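# Lift the hopper off the grinder and set it on the bench

## Task

Remove the feed hopper from where it sits on the grinder's inlet, set it down on the bench next to the grinder, and release it so neither gripper is holding it at the end.

## Robot and tools

Robot: two 6-joint arms, left_arm and right_arm, each with a parallel gripper. The arm names do not match the sides of any camera image.

Frame: every reported position is in one shared scene frame, in metres. The origin lies on the table surface midway between the arms. +z is up, +x points outward over the table, and left_arm sits on the +y side. Orientation is a quaternion in w,x,y,z order. A gripper's fingers extend along its own +z axis and close along its own y axis. The reported end-effector point is between the finger pads, roughly 1 cm short of the fingertips. Printed hand positions can be wrong, more so when the arm is stretched far.

Tool execute_actions, argument actions: a list holding nothing or exactly one item. An empty list only returns the current state. A wait item is {"steps": n} with n from 1 to 300 control steps (1/30 s each). It counts from the previous result, and your reply time is part of it. A motion item is {"rows": [...], "steps": n} with n from 1 to 15 (default 15). Each row is used for one step, and the final row repeats if rows run out. Optional pictures (true/false) controls whether camera images come back. A refused call moves nothing.

Row layout: one flat list of 14 numbers, each between -1 and 1, covering both arms even if one stays put. Order: left waist, shoulder, elbow, wrist pitch, wrist yaw, wrist roll, left opening; then right in that same order. The six joint entries are scaled offsets, not poses. A value of 1.0 equals 1.264 rad for waist, 1.32 for shoulder, 1.276 for elbow, 1.83 for wrist pitch, 1.686 for wrist yaw, 2.022 for wrist roll. They are offsets from that arm's joint angles in the most recent result that listed them. Before such a result exists in the scene, and for any second or later call within one reply, they are offsets from the arm's position when the action begins. They are never offsets from the previous row. So all-zero joints do not mean stay still: they pull the arm back to the reference angles. Arms can sag under zero offsets; to hold a pose, put the offsets back to the desired angles in a reply's first call, use zeros in later calls, and push further whenever a joint lags.

Joint ranges in rad: waist -2.880 to 2.880, shoulder 0.000 to 3.142, elbow 0.000 to 3.019, wrist pitch -1.693 to 1.571, wrist yaw -1.571 to 1.571, wrist roll -2.094 to 2.094. Asking more than 0.019 rad beyond an end (outward) gets the call refused. True ends may differ by up to 0.019 rad; a target beyond the true end is cut to it, and the result may then print "joint sent to its limit" (possibly for an earlier motion). No such line does not prove there is room left.

Speed: per step each joint's target stays within a lead of its measured angle: 0.264 waist, 0.32 shoulder, 0.276 elbow, 0.33 wrist pitch, 0.186 wrist yaw, 0.522 wrist roll (rad). If the targets would put the gripper over 70 mm from where it is, all joints are scaled back. Big moves therefore take several actions.

Opening entry: an absolute setting, +1 fully open, -1 closed. grip_measured reports the actual opening on that same scale; each gripper may read off by about 1 mm, consistently. Between the extremes the fingers go to where grip_measured would equal your number. To keep hold of something, command about 0.03 under grip_measured for a firm grip, less for a lighter one. Pad force tops out near 50 to 62 N (weaker on some grippers and on parts under about 2 mm thick); first contact can spike harder.

Result lines: the state line "left_arm: … | right_arm: …" gives position and quaternion per arm. Joint positions and Joint velocities give, per arm, the six joints (rad, rad/s) and then the finger-pad gap (m, m/s; 0.094 m is fully open). "joint command not followed" means a clearance check altered or blocked joint targets on some steps; the remainder of the row still ran. HELD flags steps on which your row, fully or partly, was not sent. MOTOR HOT appears from 85 °C while carrying load; at 100 °C an OVER-TEMPERATURE FAULT drops that arm and its gripper until cooled, so avoid long holds.

Between calls the arms keep heading for the last target until everything nearly stops or a step is HELD; after that only a new action moves them further. Fingers already moving keep moving.

Tool zoom_image: camera (cam_high, cam_low, cam_left_wrist, cam_right_wrist) and region [x0, y0, x1, y1] in that camera's pixels, top-left at (0,0), no larger than 504 by 504. cam_high and cam_low are 504x504; the wrist cameras are 616x616 fisheye. Calibration matrices are supplied, but real cameras can be a few degrees and millimetres off.

Tool finished_scene: argument scene, the current scene's number. It ends that scene irreversibly and reports whether the goal was met; it must still hold at that point. Replying without any tool call also ends things.

Avoid: dropping or throwing anything off the table, arms striking or pressing on each other, slamming, hard shoves and slips. Occasional external tugs may act on a held part or nudge loose items, so grip securely. Smooth, efficient motion is preferred.

Each tool is called after "Emit:" as name([rows], argument=value, ...), one row to a line, values as JSON.

## Session

Emit:
execute_actions(actions=[])

Scene clock: 0.00 s of 6320.00 s.
left_arm: end_effector_position=(+0.6252, +0.5283, +0.1317) grip_measured=+1.000 end_effector_quat_wxyz=(-0.008, +0.431, +0.902, +0.008) | right_arm: end_effector_position=(+0.0966, -0.8370, +0.3988) grip_measured=+1.000 end_effector_quat_wxyz=(+0.447, +0.854, +0.263, -0.039)
Joint positions: left_arm=[ 0.455  2.135  2.039 -1.476 -0.022  1.151  0.094] | right_arm=[-1.306  1.071  1.204 -0.775 -0.062  1.14   0.094]
Joint velocities: left_arm=[-0.015 -0.005 -0.027 -0.007  0.037 -0.007  0.   ] | right_arm=[ 0.005  0.015 -0.017 -0.007  0.037 -0.066  0.   ]
Motor temperatures (°C, as the motors report them): left_arm=[28 28 26 27 29 28] | right_arm=[28 28 27 27 26 27]

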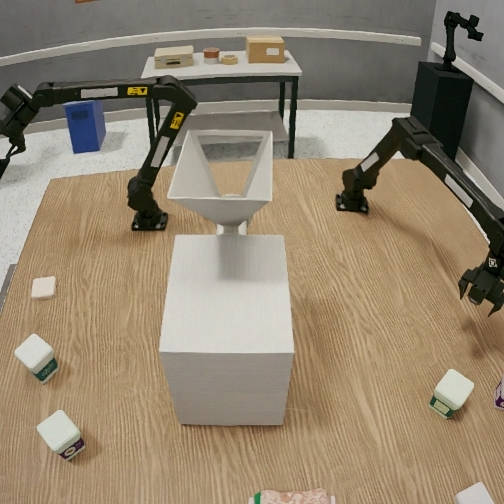

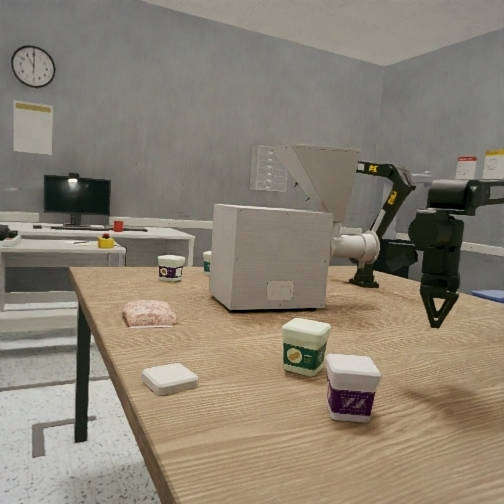

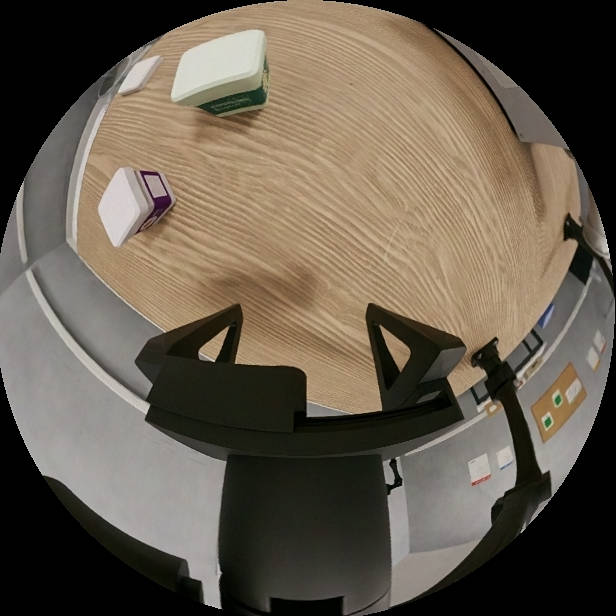

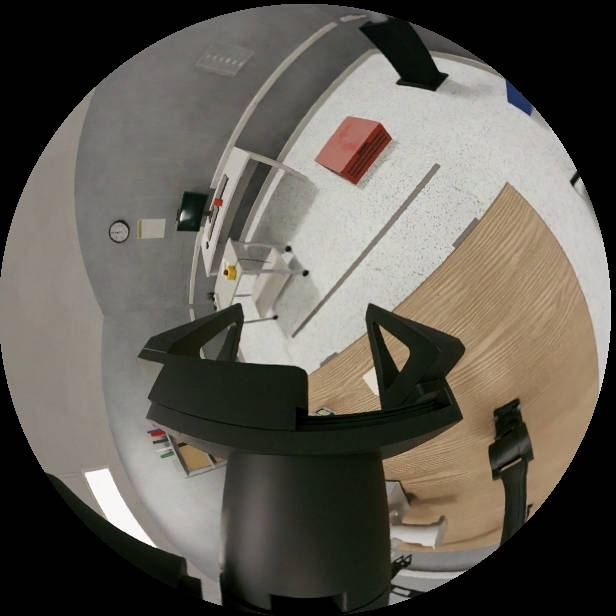

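Emit:
zoom_image(camera="cam_low", region=[260, 130, 420, 290])

Emit:
zoom_image(camera="cam_high", region=[150, 110, 310, 270])

Emit:
zoom_image(camera="cam_right_wrist", region=[360, 460, 480, 580])

Region (260, 130, 420, 290) of cam_low's 504x504 image, scaled by 3.150, with more detail than that image has.

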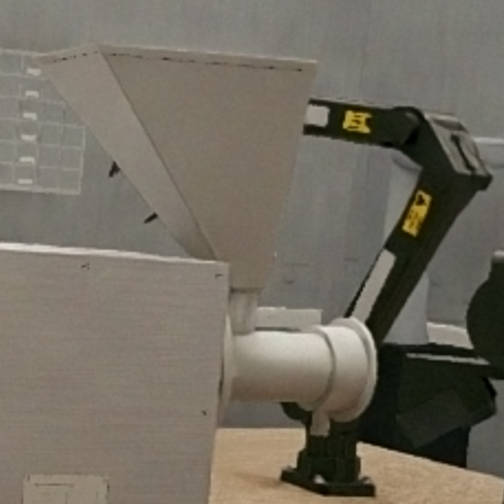

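Region (150, 110, 310, 270) of cam_high's 504x504 image, scaled by 3.150, with more detail than that image has.

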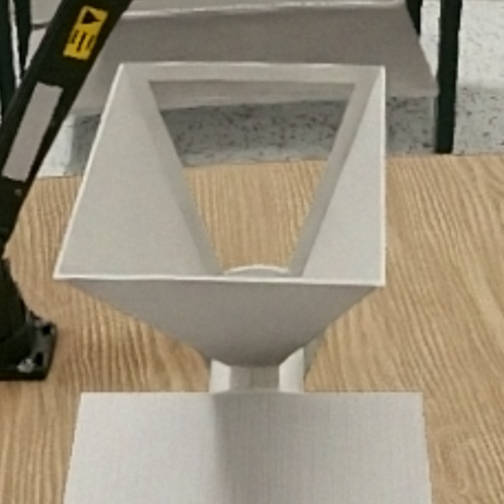

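Region (360, 460, 480, 580) of cam_right_wrist's 616x616 image, scaled by 4.200, with more detail than that image has.

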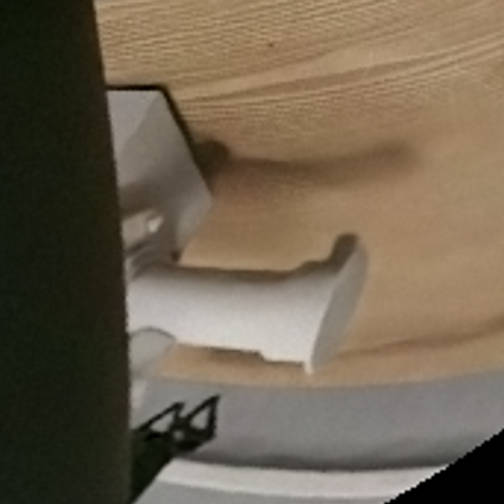

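Emit:
zoom_image(camera="cam_low", region=[315, 200, 395, 280])

Emit:
zoom_image(camera="cam_high", region=[200, 180, 270, 250])

Emit:
zoom_image(camera="cam_left_wrist", region=[496, 100, 616, 290])

Region (315, 200, 395, 280) of cam_low's 504x504 image, scaled by 6.300, with more detail than that image has.

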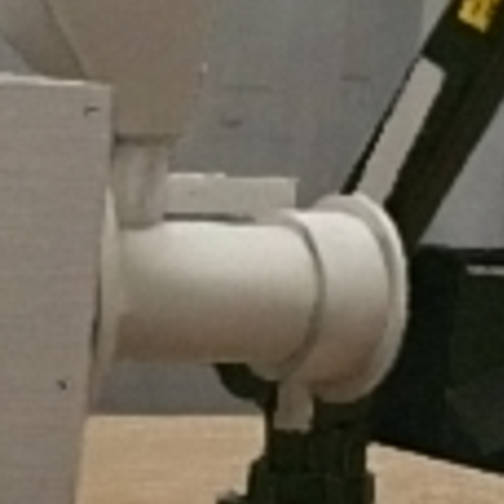

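Region (200, 180, 270, 250) of cam_high's 504x504 image, scaled by 7.200, with more detail than that image has.

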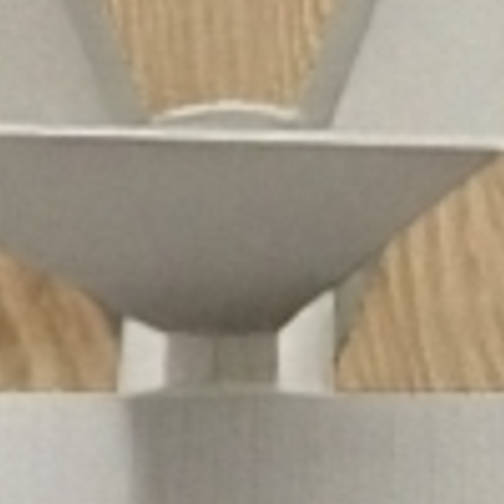

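Region (496, 100, 616, 290) of cam_left_wrist's 616x616 image, scaled by 2.653, with more detail than that image has; it fills the left 318 columns of this view, and the rest is white.

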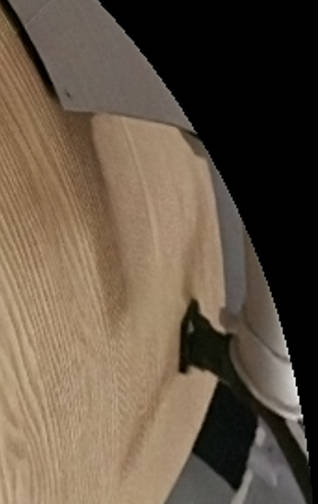

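Emit:
execute_actions([
  {"rows": [[0,-0.05,-0.01,0,0,0,1, 0.05,0.01,0.03,-0.01,0,-0.03,1],[0,-0.1,-0.03,0.01,0,0,1, 0.1,0.02,0.06,-0.02,0.01,-0.06,1],[0,-0.15,-0.06,0.02,0,0,1, 0.17,0.03,0.1,-0.04,0.01,-0.1,1],[0,-0.2,-0.1,0.03,0,0,1, 0.25,0.045,0.15,-0.06,0.02,-0.15,1],[0,-0.3,-0.15,0.05,0,0,1, 0.35,0.06,0.2,-0.08,0.02,-0.2,1],[0,-0.4,-0.22,0.07,0,0,1, 0.45,0.08,0.27,-0.11,0.03,-0.3,1],[0,-0.5,-0.3,0.1,0,0,1, 0.712,0.114,0.392,-0.164,0.036,-0.445,1]], "steps": 15},
], pictures=false)

Emit:
execute_actions([
  {"steps": 15},
], pictures=false)

Emit:
execute_actions([
  {"steps": 20},
], pictures=true)

Scene clock: 40.53 s of 6320.00 s.
left_arm: end_effector_position=(+0.5404, +0.5057, +0.2558) grip_measured=+1.000 end_effector_quat_wxyz=(+0.078, +0.427, +0.897, +0.081) | right_arm: end_effector_position=(+0.3400, -0.7525, +0.4347) grip_measured=+1.000 end_effector_quat_wxyz=(+0.397, +0.621, +0.674, -0.051)
Joint positions: left_arm=[ 0.455  1.698  1.693 -1.342 -0.022  1.151  0.094] | right_arm=[-0.754  1.201  1.449 -0.994 -0.009  0.609  0.094]
Joint velocities: left_arm=[-0.005 -1.05  -0.164  0.193 -0.037 -0.037  0.   ] | right_arm=[ 1.187  0.103  0.452 -0.188  0.007 -0.813  0.   ]
Motor temperatures (°C, as the motors report them): left_arm=[28 32 31 27 29 28] | right_arm=[28 29 36 27 26 27]
Steps of this call (steps 1 to 90: nothing new was sent; then 37.03 s passed at rest; steps 91 to 105: all 15 steps of this action). Readings (joint positions):
91: left_arm=[0.455 2.133 2.038 -1.476 -0.022 1.151] | right_arm=[-1.303 1.071 1.204 -0.775 -0.061 1.134]
92: left_arm=[0.455 2.126 2.030 -1.473 -0.022 1.151] | right_arm=[-1.291 1.072 1.205 -0.778 -0.051 1.118]
94: left_arm=[0.455 2.095 1.990 -1.460 -0.022 1.151] | right_arm=[-1.232 1.079 1.216 -0.800 -0.039 1.072]
98: left_arm=[0.455 1.957 1.826 -1.384 -0.022 1.151] | right_arm=[-1.057 1.125 1.298 -0.902 -0.017 0.898]
105: the state above

Scene clock: 41.03 s of 6320.00 s.
left_arm: end_effector_position=(+0.4964, +0.4940, +0.3852) grip_measured=+1.000 end_effector_quat_wxyz=(+0.179, +0.415, +0.876, +0.167) | right_arm: end_effector_position=(+0.4553, -0.6146, +0.5361) grip_measured=+1.000 end_effector_quat_wxyz=(+0.464, +0.344, +0.815, -0.053)
Joint positions: left_arm=[ 0.455  1.44   1.669 -1.306 -0.022  1.151  0.094] | right_arm=[-0.39   1.21   1.66  -1.05  -0.004  0.282  0.094]
Joint velocities: left_arm=[-0.015  0.21  -0.037 -0.007 -0.007  0.007  0.   ] | right_arm=[-0.073 -0.015  0.007 -0.002 -0.022 -0.154  0.   ]
Motor temperatures (°C, as the motors report them): left_arm=[28 32 31 27 29 28] | right_arm=[28 29 36 27 26 27]
Steps of this call (steps 1 to 15: the robot went on to your last target). Readings (joint positions):
1: left_arm=[0.455 1.662 1.687 -1.336 -0.022 1.151] | right_arm=[-0.715 1.205 1.464 -0.999 -0.009 0.580]
2: left_arm=[0.455 1.626 1.682 -1.329 -0.022 1.151] | right_arm=[-0.674 1.206 1.478 -1.004 -0.008 0.553]
4: left_arm=[0.455 1.552 1.673 -1.315 -0.022 1.151] | right_arm=[-0.594 1.207 1.505 -1.012 -0.007 0.502]
8: left_arm=[0.455 1.442 1.671 -1.307 -0.022 1.151] | right_arm=[-0.444 1.212 1.579 -1.041 -0.007 0.386]
15: the state above

Scene clock: 41.70 s of 6320.00 s.
left_arm: end_effector_position=(+0.5021, +0.4955, +0.3642) grip_measured=+1.000 end_effector_quat_wxyz=(+0.164, +0.418, +0.880, +0.154) | right_arm: end_effector_position=(+0.4540, -0.6163, +0.5346) grip_measured=+1.000 end_effector_quat_wxyz=(+0.460, +0.336, +0.820, -0.060)
Joint positions: left_arm=[ 0.455  1.47   1.658 -1.306 -0.022  1.151  0.094] | right_arm=[-0.394  1.211  1.66  -1.055 -0.004  0.257  0.094]
Joint velocities: left_arm=[-0.005 -0.005 -0.017 -0.022  0.051  0.022  0.   ] | right_arm=[-0.015 -0.005  0.007  0.002 -0.007 -0.037  0.   ]
Motor temperatures (°C, as the motors report them): left_arm=[28 32 31 27 29 28] | right_arm=[28 29 36 27 26 27]
Steps of this call (steps 1 to 20: the robot went on to your last target). Readings (joint positions):
1: left_arm=[0.455 1.447 1.668 -1.306 -0.022 1.151] | right_arm=[-0.392 1.210 1.660 -1.051 -0.004 0.277]
2: left_arm=[0.455 1.453 1.666 -1.306 -0.022 1.151] | right_arm=[-0.394 1.210 1.660 -1.052 -0.004 0.273]
4: left_arm=[0.455 1.463 1.661 -1.306 -0.022 1.151] | right_arm=[-0.394 1.211 1.660 -1.054 -0.004 0.267]
8: left_arm=[0.455 1.470 1.658 -1.306 -0.022 1.151] | right_arm=[-0.394 1.211 1.660 -1.055 -0.004 0.261]
20: the state above
camera_calibration (this result's frames):
cam_left_wrist: T_world_to_cam=[[-0.683441, -0.606016, -0.407005, 0.794387], [-0.729929, 0.559223, 0.39303, -0.0517249], [-0.0105759, 0.565698, -0.824545, 0.143126], [0, 0, 0, 1]] pos_world=[0.506675, 0.429371, 0.461663]
cam_right_wrist: T_world_to_cam=[[-0.614874, -0.764079, -0.195227, -0.0862089], [-0.701257, 0.64299, -0.307901, 0.880386], [0.36079, -0.0524157, -0.931173, 0.424255], [0, 0, 0, 1]] pos_world=[0.411302, -0.609712, 0.649296]

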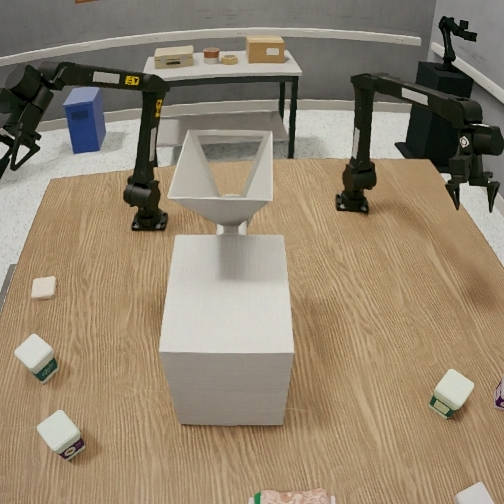

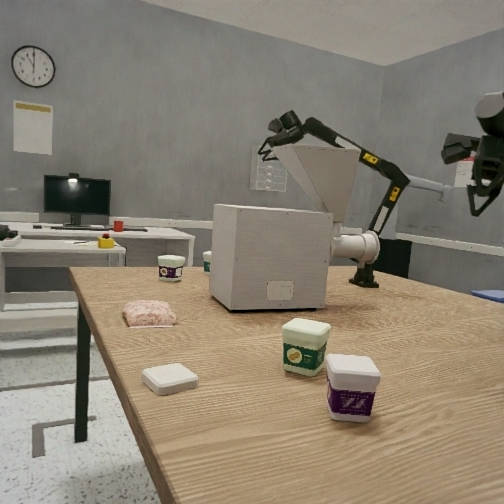

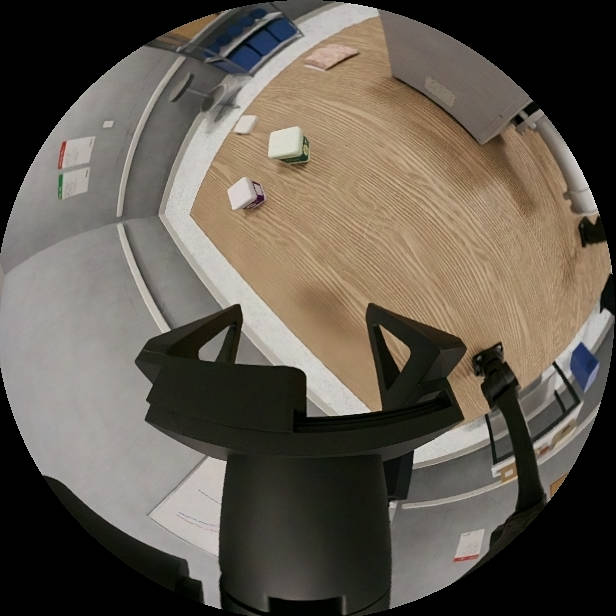

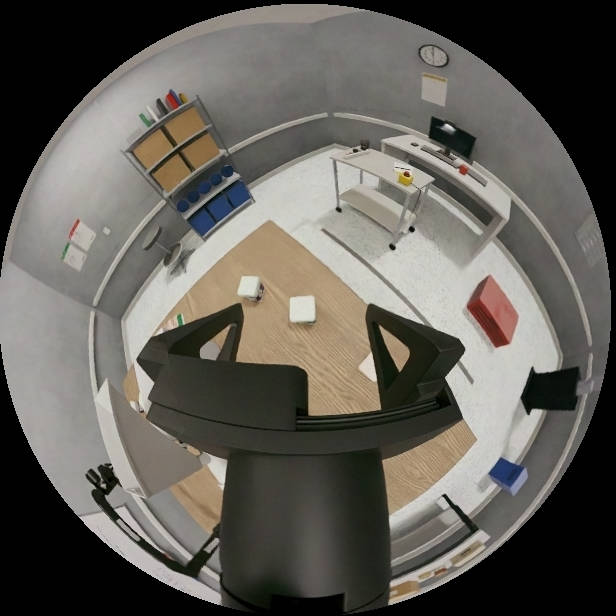

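Emit:
execute_actions([
  {"rows": [[0,0,0,0.03,0,0,1, 0,0,0.03,0,0,0,1],[0,0,0,0.07,0,0,1, 0,0,0.06,0,0,0,1],[0,0,0,0.12,0,0,1, 0,0,0.1,0,0,0,1],[0,0,0,0.18,0,0,1, 0,0,0.15,0,0,0,1],[0,0,0,0.24,0,0,1, 0,0,0.2,0,0,0,1],[0,0,0,0.3,0,0,1, 0,0,0.25,0,0,0,1],[0,0,0,0.35,0,0,1, 0,0,0.3,0,0,0,1],[0,0,0,0.4,0,0,1, 0,0,0.35,0,0,0,1]], "steps": 15},
], pictures=false)

Emit:
execute_actions([
  {"steps": 15},
], pictures=false)

Emit:
execute_actions([
  {"rows": [[0,-0.03,0,0,0,0,1, 0,0.02,0.03,0,0,0,1],[0,-0.07,0,0,0,0,1, 0,0.05,0.03,0,0,0,1],[0,-0.12,0,0,0,0,1, 0,0.09,0.03,0,0,0,1],[0,-0.18,0,0,0,0,1, 0,0.13,0.03,0,0,0,1],[0,-0.24,0,0,0,0,1, 0,0.17,0.03,0,0,0,1],[0,-0.3,0,0,0,0,1, 0,0.21,0.03,0,0,0,1],[0,-0.35,0,0,0,0,1, 0,0.25,0.03,0,0,0,1],[0,-0.4,0,0,0,0,1, 0,0.28,0.03,0,0,0,1]], "steps": 15},
], pictures=false)

Emit:
execute_actions([
  {"steps": 20},
], pictures=false)

Scene clock: 52.83 s of 6320.00 s.
left_arm: end_effector_position=(+0.6158, +0.5258, +0.4866) grip_measured=+1.000 end_effector_quat_wxyz=(+0.412, +0.355, +0.757, +0.363) | right_arm: end_effector_position=(+0.4320, -0.6036, +0.6848) grip_measured=+1.000 end_effector_quat_wxyz=(+0.578, +0.308, +0.752, -0.076)
Joint positions: left_arm=[ 0.455  1.468  1.653 -0.594 -0.022  1.151  0.094] | right_arm=[-0.394  1.219  1.947 -1.055 -0.004  0.256  0.094]
Joint velocities: left_arm=[-0.005  0.005 -0.007 -0.007 -0.051  0.022  0.   ] | right_arm=[ 0.005 -0.015  0.828 -0.012  0.022 -0.11   0.   ]
Motor temperatures (°C, as the motors report them): left_arm=[28 31 30 27 29 28] | right_arm=[28 29 37 27 26 27]
Steps of this call (steps 1 to 15: the robot went on to your last target; steps 16 to 90: nothing new was sent; then 7.63 s passed at rest; steps 91 to 105: all 15 steps of this action). Readings (joint positions):
91: left_arm=[0.455 1.470 1.658 -1.300 -0.022 1.151] | right_arm=[-0.394 1.211 1.660 -1.055 -0.004 0.256]
92: left_arm=[0.455 1.470 1.658 -1.278 -0.022 1.151] | right_arm=[-0.394 1.211 1.661 -1.055 -0.004 0.256]
94: left_arm=[0.455 1.470 1.655 -1.166 -0.022 1.151] | right_arm=[-0.394 1.213 1.677 -1.055 -0.004 0.256]
98: left_arm=[0.455 1.470 1.653 -0.784 -0.022 1.151] | right_arm=[-0.394 1.219 1.757 -1.055 -0.004 0.256]
105: the state above

Scene clock: 53.33 s of 6320.00 s.
left_arm: end_effector_position=(+0.6160, +0.5259, +0.4869) grip_measured=+1.000 end_effector_quat_wxyz=(+0.412, +0.354, +0.757, +0.364) | right_arm: end_effector_position=(+0.3959, -0.5828, +0.7594) grip_measured=+1.000 end_effector_quat_wxyz=(+0.637, +0.290, +0.709, -0.084)
Joint positions: left_arm=[ 0.455  1.468  1.653 -0.592 -0.022  1.151  0.094] | right_arm=[-0.394  1.194  2.075 -1.055 -0.004  0.256  0.094]
Joint velocities: left_arm=[-0.005 -0.005 -0.017 -0.027  0.037 -0.051  0.   ] | right_arm=[-0.005  0.063 -0.002  0.007  0.081 -0.022  0.   ]
Motor temperatures (°C, as the motors report them): left_arm=[28 31 30 27 29 28] | right_arm=[28 29 37 27 26 27]
Steps of this call (steps 1 to 15: the robot went on to your last target). Readings (joint positions):
1: left_arm=[0.455 1.468 1.653 -0.594 -0.022 1.151] | right_arm=[-0.394 1.219 1.976 -1.055 -0.004 0.256]
2: left_arm=[0.455 1.468 1.653 -0.593 -0.022 1.151] | right_arm=[-0.394 1.219 2.004 -1.055 -0.004 0.256]
4: left_arm=[0.455 1.468 1.653 -0.592 -0.022 1.151] | right_arm=[-0.394 1.216 2.050 -1.055 -0.004 0.256]
8: left_arm=[0.455 1.468 1.653 -0.592 -0.022 1.151] | right_arm=[-0.394 1.193 2.074 -1.055 -0.004 0.256]
15: the state above

Scene clock: 53.83 s of 6320.00 s.
left_arm: end_effector_position=(+0.5180, +0.4998, +0.6211) grip_measured=+1.000 end_effector_quat_wxyz=(+0.483, +0.324, +0.695, +0.423) | right_arm: end_effector_position=(+0.5352, -0.6632, +0.6245) grip_measured=+1.000 end_effector_quat_wxyz=(+0.528, +0.321, +0.784, -0.069)
Joint positions: left_arm=[ 0.455  1.229  1.645 -0.592 -0.022  1.151  0.094] | right_arm=[-0.394  1.484  2.09  -1.055 -0.004  0.256  0.094]
Joint velocities: left_arm=[-0.015 -0.796  0.002  0.002 -0.022  0.022  0.   ] | right_arm=[ 0.005  0.864 -0.002  0.007 -0.022 -0.022  0.   ]
Motor temperatures (°C, as the motors report them): left_arm=[28 31 31 27 29 28] | right_arm=[28 29 37 27 26 27]
Steps of this call (steps 1 to 15: all 15 steps of this action). Readings (joint positions):
1: left_arm=[0.455 1.468 1.653 -0.592 -0.022 1.151] | right_arm=[-0.394 1.196 2.075 -1.055 -0.004 0.256]
2: left_arm=[0.455 1.464 1.653 -0.592 -0.022 1.151] | right_arm=[-0.394 1.201 2.075 -1.055 -0.004 0.256]
4: left_arm=[0.455 1.449 1.647 -0.592 -0.022 1.151] | right_arm=[-0.394 1.223 2.086 -1.055 -0.004 0.256]
8: left_arm=[0.455 1.390 1.645 -0.592 -0.022 1.151] | right_arm=[-0.394 1.296 2.090 -1.055 -0.004 0.256]
15: the state above

Scene clock: 54.50 s of 6320.00 s.
left_arm: end_effector_position=(+0.3443, +0.4535, +0.7617) grip_measured=+1.000 end_effector_quat_wxyz=(+0.570, +0.275, +0.595, +0.495) | right_arm: end_effector_position=(+0.5648, -0.6802, +0.5822) grip_measured=+1.000 end_effector_quat_wxyz=(+0.497, +0.328, +0.801, -0.065)
Joint positions: left_arm=[ 0.455  0.911  1.645 -0.592 -0.022  1.151  0.094] | right_arm=[-0.394  1.556  2.09  -1.055 -0.004  0.256  0.094]
Joint velocities: left_arm=[-0.005  0.249 -0.012 -0.017 -0.007  0.007  0.   ] | right_arm=[-0.005 -0.044 -0.007 -0.002 -0.095  0.007  0.   ]
Motor temperatures (°C, as the motors report them): left_arm=[28 31 30 27 29 28] | right_arm=[28 29 37 27 26 27]
Steps of this call (steps 1 to 20: the robot went on to your last target). Readings (joint positions):
1: left_arm=[0.455 1.203 1.645 -0.592 -0.022 1.151] | right_arm=[-0.394 1.512 2.090 -1.055 -0.004 0.256]
2: left_arm=[0.455 1.176 1.645 -0.592 -0.022 1.151] | right_arm=[-0.394 1.539 2.090 -1.055 -0.004 0.256]
4: left_arm=[0.455 1.121 1.645 -0.592 -0.022 1.151] | right_arm=[-0.394 1.583 2.090 -1.055 -0.004 0.256]
8: left_arm=[0.455 1.006 1.645 -0.592 -0.022 1.151] | right_arm=[-0.394 1.614 2.090 -1.055 -0.004 0.256]
20: the state above

Emit:
execute_actions([
  {"rows": [[0,0.01,0.03,0.01,0,0,1, 0.02,-0.01,-0.005,-0.005,0.005,0.005,1],[0,0.02,0.07,0.02,0,0,1, 0.05,-0.03,-0.015,-0.015,0.015,0.015,1],[0,0.04,0.12,0.04,0,0,1, 0.09,-0.055,-0.03,-0.03,0.03,0.03,1],[0,0.06,0.18,0.06,0,0,1, 0.14,-0.085,-0.045,-0.045,0.045,0.05,1],[0,0.08,0.24,0.08,0,0,1, 0.2,-0.12,-0.06,-0.065,0.06,0.07,1],[0,0.1,0.3,0.1,0,0,1, 0.26,-0.155,-0.08,-0.085,0.08,0.09,1],[0,0.12,0.36,0.12,0,0,1, 0.32,-0.19,-0.1,-0.105,0.1,0.11,1],[0,0.14,0.42,0.14,0,0,1, 0.38,-0.225,-0.12,-0.125,0.12,0.13,1],[0,0.16,0.48,0.16,0,0,1, 0.44,-0.26,-0.14,-0.145,0.14,0.15,1],[0,0.18,0.54,0.18,0,0,1, 0.5,-0.29,-0.16,-0.165,0.16,0.17,1],[0,0.2,0.6,0.2,0,0,1, 0.56,-0.32,-0.18,-0.185,0.18,0.19,1],[0,0.22,0.66,0.22,0,0,1, 0.62,-0.345,-0.2,-0.205,0.2,0.21,1],[0,0.25,0.72,0.25,0,0,1, 0.7,-0.36,-0.215,-0.225,0.21,0.23,1],[0,0.28,0.8,0.28,0,0,1, 0.8,-0.37,-0.225,-0.25,0.22,0.245,1],[0,0.34,0.97,0.32,0,0,1, 0.914,-0.375,-0.235,-0.272,0.224,0.255,1]], "steps": 15},
], pictures=false)

Emit:
execute_actions([
  {"steps": 35},
], pictures=true)

Scene clock: 74.07 s of 6320.00 s.
left_arm: end_effector_position=(+0.3176, +0.4464, +0.9965) grip_measured=+1.000 end_effector_quat_wxyz=(+0.700, +0.156, +0.351, +0.602) | right_arm: end_effector_position=(+0.4972, -0.4830, +0.5911) grip_measured=+1.000 end_effector_quat_wxyz=(+0.451, +0.316, +0.833, -0.058)
Joint positions: left_arm=[ 0.455  1.21   2.176 -0.183 -0.022  1.151  0.094] | right_arm=[-0.011  1.303  1.927 -1.28   0.283  0.445  0.094]
Joint velocities: left_arm=[-0.005  1.548  2.615  2.2   -0.007  0.051  0.   ] | right_arm=[ 1.089 -0.913 -0.447 -0.979  0.623  0.608  0.   ]
Motor temperatures (°C, as the motors report them): left_arm=[28 30 30 27 29 28] | right_arm=[28 30 36 27 26 27]
Steps of this call (steps 1 to 30: the robot went on to your last target; steps 31 to 90: nothing new was sent; then 16.07 s passed at rest; steps 91 to 105: all 15 steps of this action). Readings (joint positions):
91: left_arm=[0.455 0.945 1.645 -0.592 -0.022 1.151] | right_arm=[-0.394 1.555 2.090 -1.055 -0.001 0.256]
92: left_arm=[0.455 0.945 1.647 -0.591 -0.022 1.151] | right_arm=[-0.390 1.554 2.090 -1.055 0.010 0.258]
94: left_arm=[0.455 0.953 1.669 -0.574 -0.022 1.151] | right_arm=[-0.366 1.540 2.075 -1.072 0.048 0.275]
98: left_arm=[0.455 1.003 1.787 -0.494 -0.022 1.151] | right_arm=[-0.255 1.485 2.035 -1.122 0.115 0.318]
105: the state above

Scene clock: 75.23 s of 6320.00 s.
left_arm: end_effector_position=(+0.0065, +0.3635, +1.1425) grip_measured=+1.000 end_effector_quat_wxyz=(+0.761, -0.003, +0.019, +0.649) | right_arm: end_effector_position=(+0.3321, -0.2138, +0.5884) grip_measured=+1.000 end_effector_quat_wxyz=(+0.398, +0.122, +0.902, +0.112)
Joint positions: left_arm=[ 0.455  1.346  2.892 -0.006 -0.022  1.151  0.094] | right_arm=[ 0.772  1.056  1.805 -1.532  0.371  0.755  0.094]
Joint velocities: left_arm=[ 0.005  0.073 -0.002 -0.002 -0.037  0.066  0.   ] | right_arm=[-0.005  0.005 -0.027 -0.007 -0.022  0.051  0.   ]
Motor temperatures (°C, as the motors report them): left_arm=[28 29 30 27 29 28] | right_arm=[28 29 36 27 26 27]
Steps of this call (steps 1 to 35: the robot went on to your last target). Readings (joint positions):
1: left_arm=[0.455 1.262 2.272 -0.117 -0.022 1.151] | right_arm=[0.027 1.271 1.911 -1.313 0.303 0.469]
2: left_arm=[0.455 1.309 2.358 -0.075 -0.022 1.151] | right_arm=[0.067 1.238 1.895 -1.345 0.320 0.494]
4: left_arm=[0.455 1.356 2.456 -0.049 -0.022 1.151] | right_arm=[0.162 1.175 1.865 -1.406 0.347 0.546]
8: left_arm=[0.455 1.380 2.557 -0.047 -0.022 1.151] | right_arm=[0.433 1.071 1.826 -1.498 0.370 0.648]
35: the state above
camera_calibration (this result's frames):
cam_left_wrist: T_world_to_cam=[[0.98678, -0.16093, -0.0191706, 0.0766764], [0.116142, 0.784687, -0.608915, 0.411755], [0.113036, 0.598638, 0.793004, -1.00649], [0, 0, 0, 1]] pos_world=[-0.00971592, 0.291761, 1.05034]
cam_right_wrist: T_world_to_cam=[[-0.137263, -0.949163, -0.283281, 0.0104957], [-0.966278, 0.191211, -0.172465, 0.464388], [0.217864, 0.250056, -0.943402, 0.658817], [0, 0, 0, 1]] pos_world=[0.306636, -0.243575, 0.704593]

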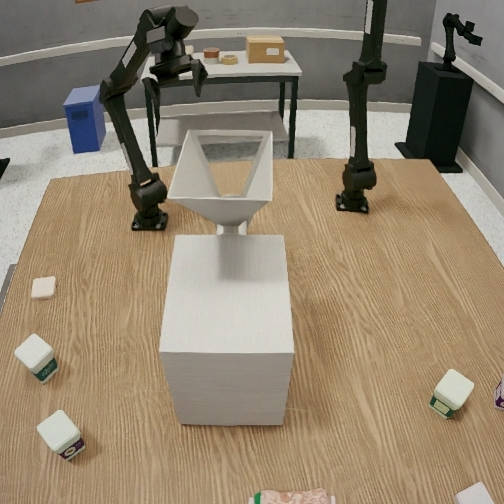

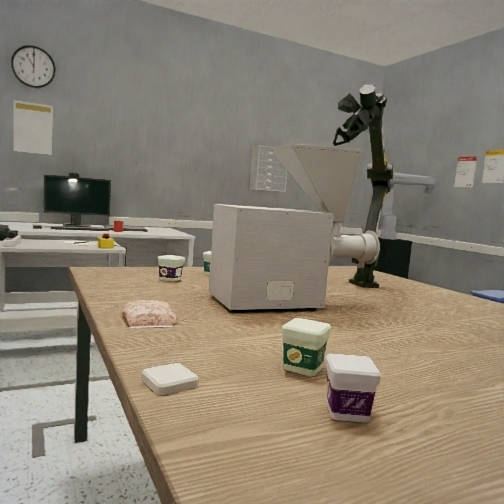

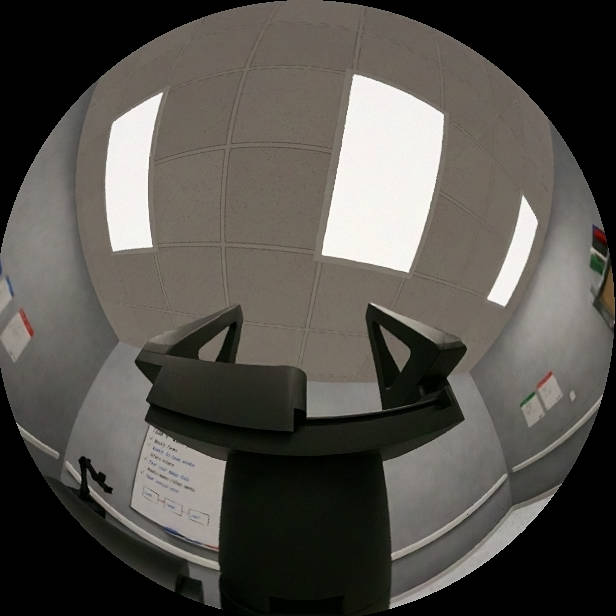

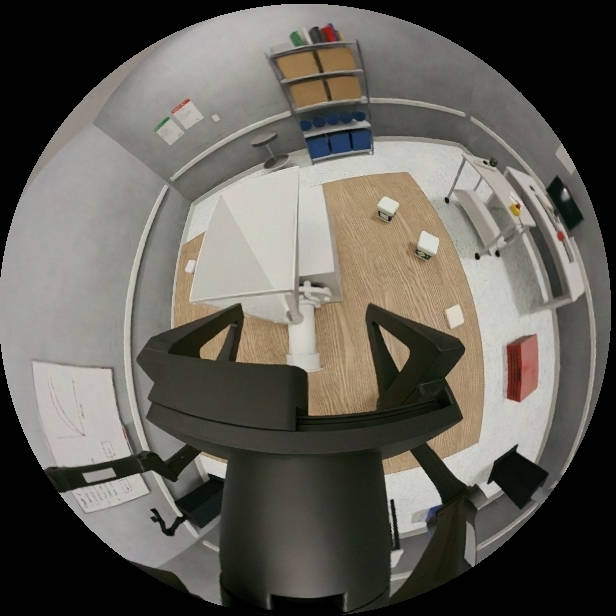

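Emit:
zoom_image(camera="cam_right_wrist", region=[170, 150, 390, 370])

Emit:
zoom_image(camera="cam_right_wrist", region=[260, 260, 350, 350])

Region (170, 150, 390, 370) of cam_right_wrist's 616x616 image, scaled by 2.291, with more detail than that image has.

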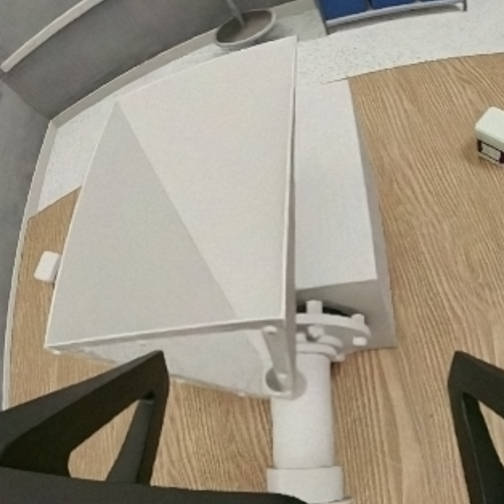

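Region (260, 260, 350, 350) of cam_right_wrist's 616x616 image, scaled by 5.600, with more detail than that image has.

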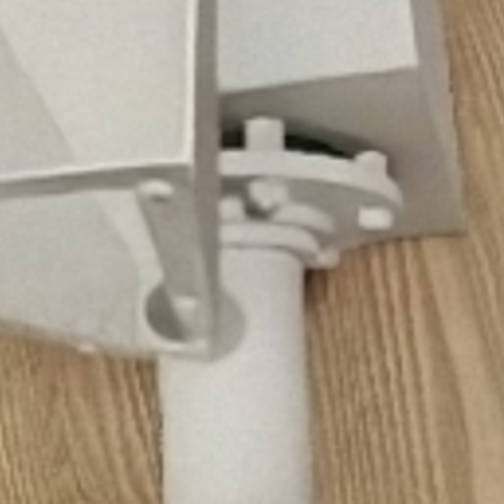

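Emit:
execute_actions([
  {"rows": [[0,0,0,0,0,0,1, -0.004,0.003,-0.003,0.005,-0.002,-0.002,1],[0,0,0,0,0,0,1, -0.010,0.008,-0.009,0.012,-0.005,-0.005,1],[0,0,0,0,0,0,1, -0.019,0.015,-0.016,0.022,-0.010,-0.009,1],[0,0,0,0,0,0,1, -0.029,0.023,-0.025,0.034,-0.015,-0.014,1],[0,0,0,0,0,0,1, -0.041,0.032,-0.034,0.048,-0.021,-0.019,1],[0,0,0,0,0,0,1, -0.052,0.041,-0.044,0.061,-0.027,-0.024,1],[0,0,0,0,0,0,1, -0.064,0.051,-0.054,0.075,-0.033,-0.030,1],[0,0,0,0,0,0,1, -0.076,0.060,-0.064,0.089,-0.038,-0.035,1],[0,0,0,0,0,0,1, -0.087,0.069,-0.073,0.102,-0.044,-0.040,1],[0,0,0,0,0,0,1, -0.099,0.078,-0.083,0.116,-0.050,-0.046,1],[0,0,0,0,0,0,1, -0.109,0.086,-0.092,0.128,-0.055,-0.050,1],[0,0,0,0,0,0,1, -0.116,0.092,-0.098,0.137,-0.059,-0.054,1],[0,0,0,0,0,0,1, -0.123,0.097,-0.104,0.144,-0.063,-0.057,1],[0,0,0,0,0,0,1, -0.127,0.100,-0.107,0.148,-0.065,-0.059,1],[0,0,0,0,0,0,1, -0.128,0.101,-0.108,0.150,-0.065,-0.059,1]], "steps": 15},
], pictures=false)

Emit:
execute_actions([
  {"steps": 12},
], pictures=true)

Scene clock: 87.37 s of 6320.00 s.
left_arm: end_effector_position=(+0.0173, +0.3663, +1.1423) grip_measured=+1.000 end_effector_quat_wxyz=(+0.761, -0.001, +0.025, +0.649) | right_arm: end_effector_position=(+0.4311, -0.1979, +0.5260) grip_measured=+1.000 end_effector_quat_wxyz=(+0.385, +0.133, +0.907, +0.109)
Joint positions: left_arm=[ 0.455  1.354  2.888 -0.006 -0.022  1.151  0.094] | right_arm=[ 0.626  1.174  1.692 -1.3    0.267  0.677  0.094]
Joint velocities: left_arm=[ 0.005 -0.005 -0.017 -0.007 -0.037 -0.037  0.   ] | right_arm=[-0.22   0.464 -0.271  0.3   -0.11  -0.198  0.   ]
Motor temperatures (°C, as the motors report them): left_arm=[28 29 28 27 29 28] | right_arm=[28 29 34 27 27 27]
Steps of this call (steps 1 to 30: the robot went on to your last target; steps 31 to 90: nothing new was sent; then 8.63 s passed at rest; steps 91 to 105: all 15 steps of this action). Readings (joint positions):
91: left_arm=[0.455 1.354 2.888 -0.006 -0.022 1.151] | right_arm=[0.772 1.056 1.805 -1.532 0.371 0.756]
92: left_arm=[0.455 1.354 2.888 -0.006 -0.022 1.151] | right_arm=[0.772 1.056 1.805 -1.532 0.369 0.756]
94: left_arm=[0.455 1.354 2.888 -0.006 -0.022 1.151] | right_arm=[0.767 1.057 1.803 -1.522 0.356 0.753]
98: left_arm=[0.455 1.354 2.888 -0.006 -0.022 1.151] | right_arm=[0.721 1.071 1.774 -1.443 0.318 0.731]
105: the state above

Scene clock: 87.77 s of 6320.00 s.
left_arm: end_effector_position=(+0.0173, +0.3663, +1.1423) grip_measured=+1.000 end_effector_quat_wxyz=(+0.761, -0.001, +0.025, +0.649) | right_arm: end_effector_position=(+0.4422, -0.1968, +0.5123) grip_measured=+1.000 end_effector_quat_wxyz=(+0.380, +0.126, +0.911, +0.098)
Joint positions: left_arm=[ 0.455  1.354  2.888 -0.006 -0.022  1.151  0.094] | right_arm=[ 0.615  1.192  1.673 -1.28   0.265  0.654  0.094]
Joint velocities: left_arm=[-0.015 -0.015  0.007  0.007  0.066  0.022  0.   ] | right_arm=[-0.015 -0.015  0.012 -0.002 -0.007  0.007  0.   ]
Motor temperatures (°C, as the motors report them): left_arm=[28 29 28 27 29 28] | right_arm=[28 29 34 27 27 27]
Steps of this call (steps 1 to 12: the robot went on to your last target). Readings (joint positions):
1: left_arm=[0.455 1.354 2.888 -0.006 -0.022 1.151] | right_arm=[0.620 1.188 1.683 -1.293 0.266 0.672]
2: left_arm=[0.455 1.354 2.888 -0.006 -0.022 1.151] | right_arm=[0.617 1.201 1.677 -1.289 0.265 0.668]
4: left_arm=[0.455 1.354 2.888 -0.006 -0.022 1.151] | right_arm=[0.615 1.208 1.674 -1.281 0.266 0.660]
8: left_arm=[0.455 1.354 2.888 -0.006 -0.022 1.151] | right_arm=[0.615 1.196 1.673 -1.280 0.265 0.656]
12: the state above
camera_calibration (this result's frames):
cam_left_wrist: T_world_to_cam=[[0.986465, -0.161014, -0.0309983, 0.0799896], [0.108485, 0.782647, -0.61294, 0.413619], [0.122953, 0.601281, 0.789521, -1.00649], [0, 0, 0, 1]] pos_world=[-0.0000283744, 0.294343, 1.05065]
cam_right_wrist: T_world_to_cam=[[-0.16163, -0.952295, -0.258861, 0.0178987], [-0.970477, 0.200969, -0.133365, 0.53811], [0.179026, 0.229663, -0.956663, 0.578701], [0, 0, 0, 1]] pos_world=[0.421514, -0.224005, 0.63002]

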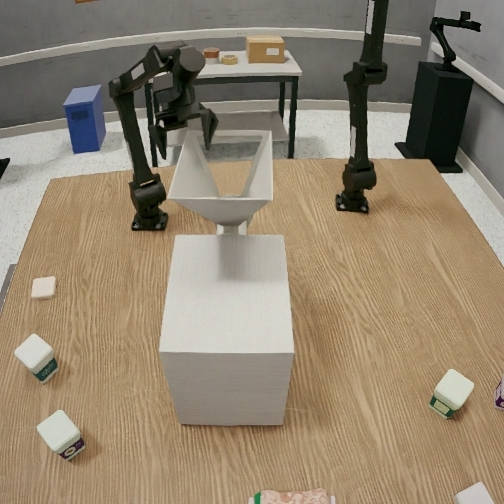

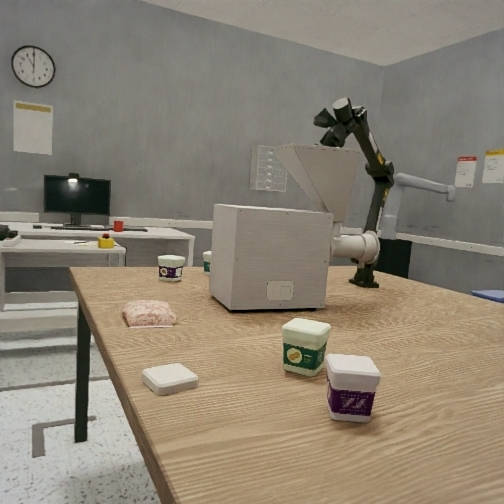

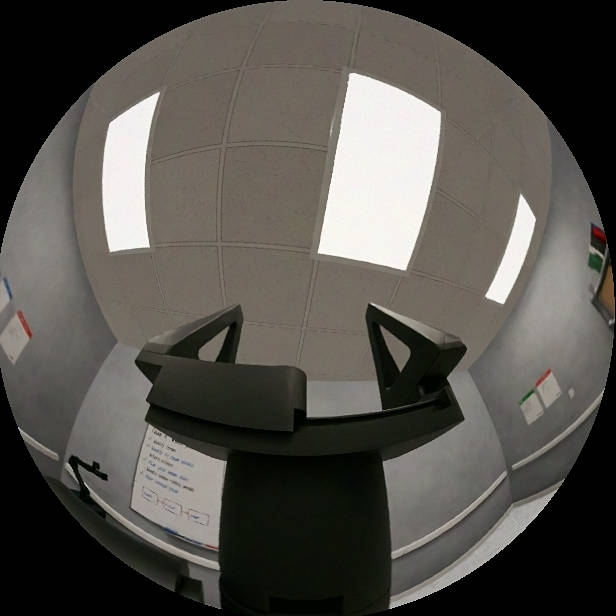

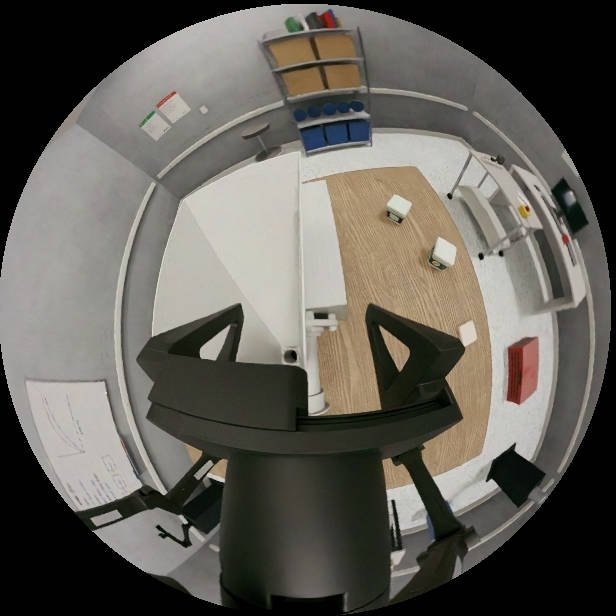

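Emit:
zoom_image(camera="cam_right_wrist", region=[140, 140, 420, 420])

Emit:
zoom_image(camera="cam_high", region=[130, 70, 270, 210])

Region (140, 140, 420, 420) of cam_right_wrist's 616x616 image, scaled by 1.800, with more detail than that image has.

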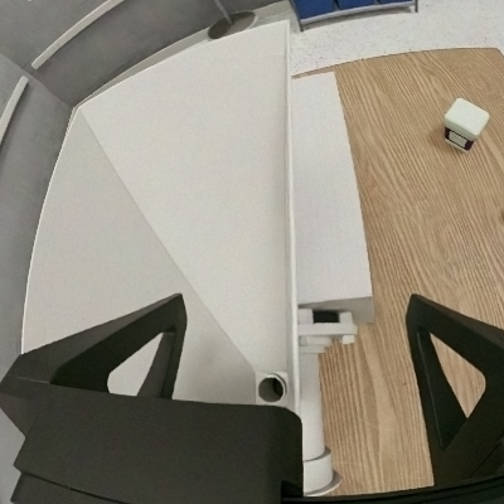

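Region (130, 70, 270, 210) of cam_high's 504x504 image, scaled by 3.600, with more detail than that image has.

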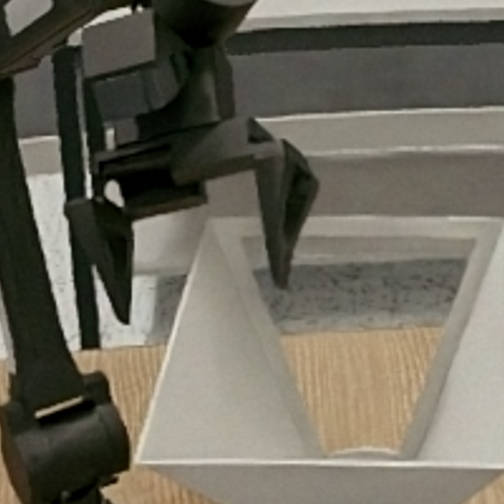

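Emit:
execute_actions([
  {"rows": [[0,0,0,0,0,0,1, -0.002,0.001,-0.002,0.004,-0.002,-0.001,0.9],[0,0,0,0,0,0,1, -0.005,0.002,-0.005,0.009,-0.004,-0.003,0.8],[0,0,0,0,0,0,1, -0.008,0.004,-0.008,0.015,-0.007,-0.004,0.7],[0,0,0,0,0,0,1, -0.012,0.005,-0.012,0.022,-0.010,-0.006,0.6],[0,0,0,0,0,0,1, -0.016,0.007,-0.015,0.029,-0.013,-0.008,0.5],[0,0,0,0,0,0,1, -0.019,0.009,-0.019,0.036,-0.016,-0.010,0.4],[0,0,0,0,0,0,1, -0.023,0.010,-0.023,0.043,-0.019,-0.012,0.3],[0,0,0,0,0,0,1, -0.027,0.012,-0.026,0.050,-0.023,-0.014,0.2],[0,0,0,0,0,0,1, -0.030,0.014,-0.030,0.056,-0.026,-0.016,0.1],[0,0,0,0,0,0,1, -0.033,0.015,-0.033,0.062,-0.028,-0.018,0.0],[0,0,0,0,0,0,1, -0.036,0.016,-0.035,0.066,-0.030,-0.019,-0.1],[0,0,0,0,0,0,1, -0.037,0.0167,-0.0368,0.0689,-0.0314,-0.0198,-0.2],[0,0,0,0,0,0,1, -0.037,0.0167,-0.0368,0.0689,-0.0314,-0.0198,-0.3],[0,0,0,0,0,0,1, -0.037,0.0167,-0.0368,0.0689,-0.0314,-0.0198,-0.45],[0,0,0,0,0,0,1, -0.037,0.0167,-0.0368,0.0689,-0.0314,-0.0198,-0.6]], "steps": 15},
], pictures=false)

Emit:
execute_actions([
  {"steps": 15},
], pictures=true)

Emit:
zoom_image(camera="cam_right_wrist", region=[220, 220, 400, 400])

Emit:
zoom_image(camera="cam_high", region=[130, 70, 270, 210])

Scene clock: 95.67 s of 6320.00 s.
left_arm: end_effector_position=(+0.0173, +0.3663, +1.1423) grip_measured=+1.000 end_effector_quat_wxyz=(+0.761, -0.001, +0.025, +0.649) | right_arm: end_effector_position=(+0.4624, -0.1963, +0.5112) grip_measured=-0.511 end_effector_quat_wxyz=(+0.396, +0.128, +0.901, +0.124)
Joint positions: left_arm=[ 0.455  1.354  2.888 -0.006 -0.022  1.151  0.094] | right_arm=[ 0.579  1.198  1.646 -1.183  0.216  0.635  0.023]
Joint velocities: left_arm=[ 0.005 -0.034  0.002 -0.007 -0.007 -0.051  0.   ] | right_arm=[-0.044  0.024 -0.042  0.027 -0.022 -0.037 -0.175]
Motor temperatures (°C, as the motors report them): left_arm=[28 29 28 27 29 28] | right_arm=[28 29 34 27 27 27]
Steps of this call (steps 1 to 30: the robot went on to your last target; steps 31 to 90: nothing new was sent; then 4.40 s passed at rest; steps 91 to 105: all 15 steps of this action). Readings (joint positions):
91: left_arm=[0.455 1.354 2.888 -0.006 -0.022 1.151] | right_arm=[0.615 1.192 1.673 -1.280 0.265 0.652]
92: left_arm=[0.455 1.354 2.888 -0.006 -0.022 1.151] | right_arm=[0.615 1.192 1.673 -1.280 0.263 0.652]
94: left_arm=[0.455 1.354 2.888 -0.006 -0.022 1.151] | right_arm=[0.615 1.192 1.673 -1.278 0.255 0.652]
98: left_arm=[0.455 1.354 2.888 -0.006 -0.022 1.151] | right_arm=[0.607 1.192 1.669 -1.238 0.234 0.649]
105: the state above

Scene clock: 96.17 s of 6320.00 s.
left_arm: end_effector_position=(+0.0173, +0.3663, +1.1423) grip_measured=+1.000 end_effector_quat_wxyz=(+0.761, -0.001, +0.025, +0.649) | right_arm: end_effector_position=(+0.4642, -0.1957, +0.5094) grip_measured=-0.597 end_effector_quat_wxyz=(+0.396, +0.125, +0.901, +0.123)
Joint positions: left_arm=[ 0.455  1.354  2.888 -0.006 -0.022  1.151  0.094] | right_arm=[ 0.578  1.201  1.644 -1.179  0.215  0.63   0.019]
Joint velocities: left_arm=[-0.015  0.005 -0.022 -0.002 -0.007  0.051  0.   ] | right_arm=[-0.015  0.005 -0.002 -0.007 -0.007  0.051 -0.001]
Motor temperatures (°C, as the motors report them): left_arm=[28 29 28 27 29 28] | right_arm=[28 29 34 27 27 27]
Steps of this call (steps 1 to 15: the robot went on to your last target). Readings (joint positions):
1: left_arm=[0.455 1.354 2.888 -0.006 -0.022 1.151] | right_arm=[0.578 1.199 1.645 -1.182 0.215 0.634]
2: left_arm=[0.455 1.354 2.888 -0.006 -0.022 1.151] | right_arm=[0.578 1.200 1.645 -1.181 0.215 0.633]
4: left_arm=[0.455 1.354 2.888 -0.006 -0.022 1.151] | right_arm=[0.578 1.201 1.644 -1.180 0.215 0.632]
8: left_arm=[0.455 1.354 2.888 -0.006 -0.022 1.151] | right_arm=[0.578 1.201 1.644 -1.179 0.215 0.630]
15: the state above
All arms were judged still, so your last target was given up. Only a new action makes them travel on or press farther. Fingers that are still opening or closing keep moving.
camera_calibration (this result's frames):
cam_left_wrist: T_world_to_cam=[[0.986465, -0.161014, -0.0309983, 0.0799896], [0.108485, 0.782647, -0.61294, 0.413619], [0.122953, 0.601281, 0.789521, -1.00649], [0, 0, 0, 1]] pos_world=[-0.0000283744, 0.294343, 1.05065]
cam_right_wrist: T_world_to_cam=[[-0.135827, -0.942652, -0.304891, 0.0351415], [-0.966956, 0.19315, -0.166403, 0.572522], [0.21575, 0.272214, -0.937737, 0.553433], [0, 0, 0, 1]] pos_world=[0.438973, -0.228109, 0.624958]

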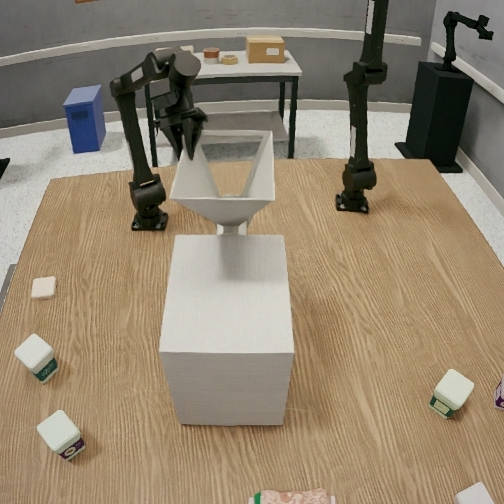

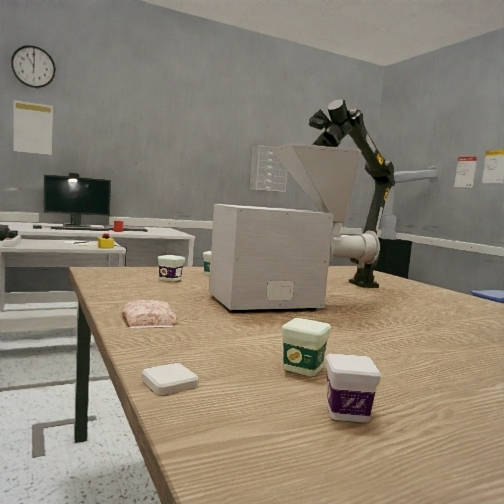

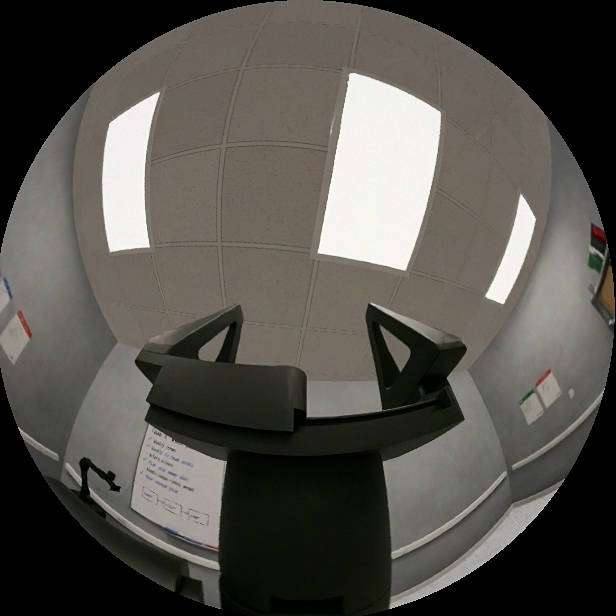

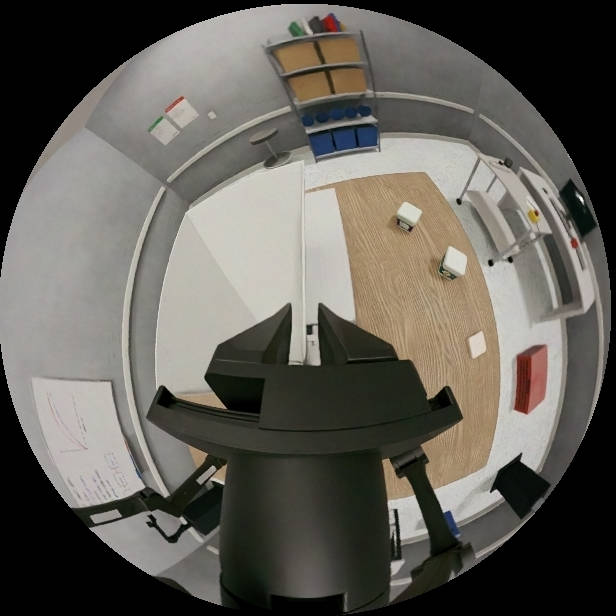

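Region (220, 220, 400, 400) of cam_right_wrist's 616x616 image, scaled by 2.800, with more detail than that image has.

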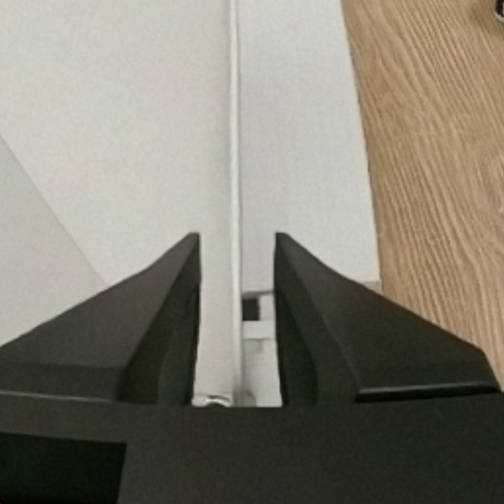

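Region (130, 70, 270, 210) of cam_high's 504x504 image, scaled by 3.600, with more detail than that image has.

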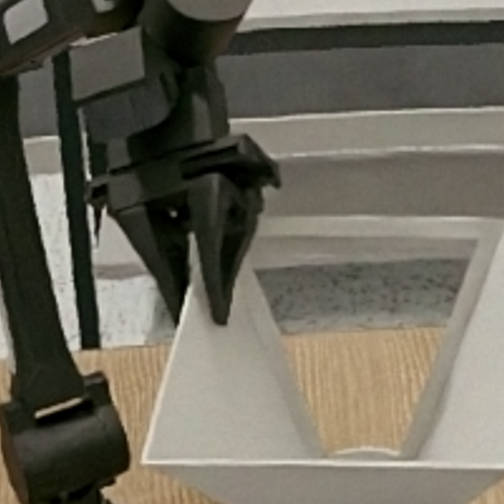

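Emit:
zoom_image(camera="cam_low", region=[270, 90, 400, 250])

Emit:
zoom_image(camera="cam_high", region=[155, 105, 225, 175])

Region (270, 90, 400, 250) of cam_low's 504x504 image, scaled by 3.150, with more detail than that image has; it fills the left 410 columns of this view, and the rest is white.

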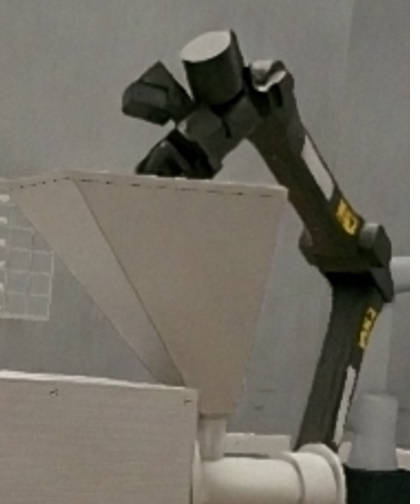

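Region (155, 105, 225, 175) of cam_high's 504x504 image, scaled by 7.200, with more detail than that image has.

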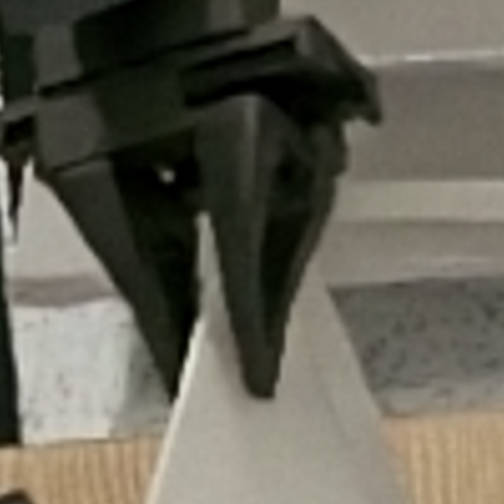

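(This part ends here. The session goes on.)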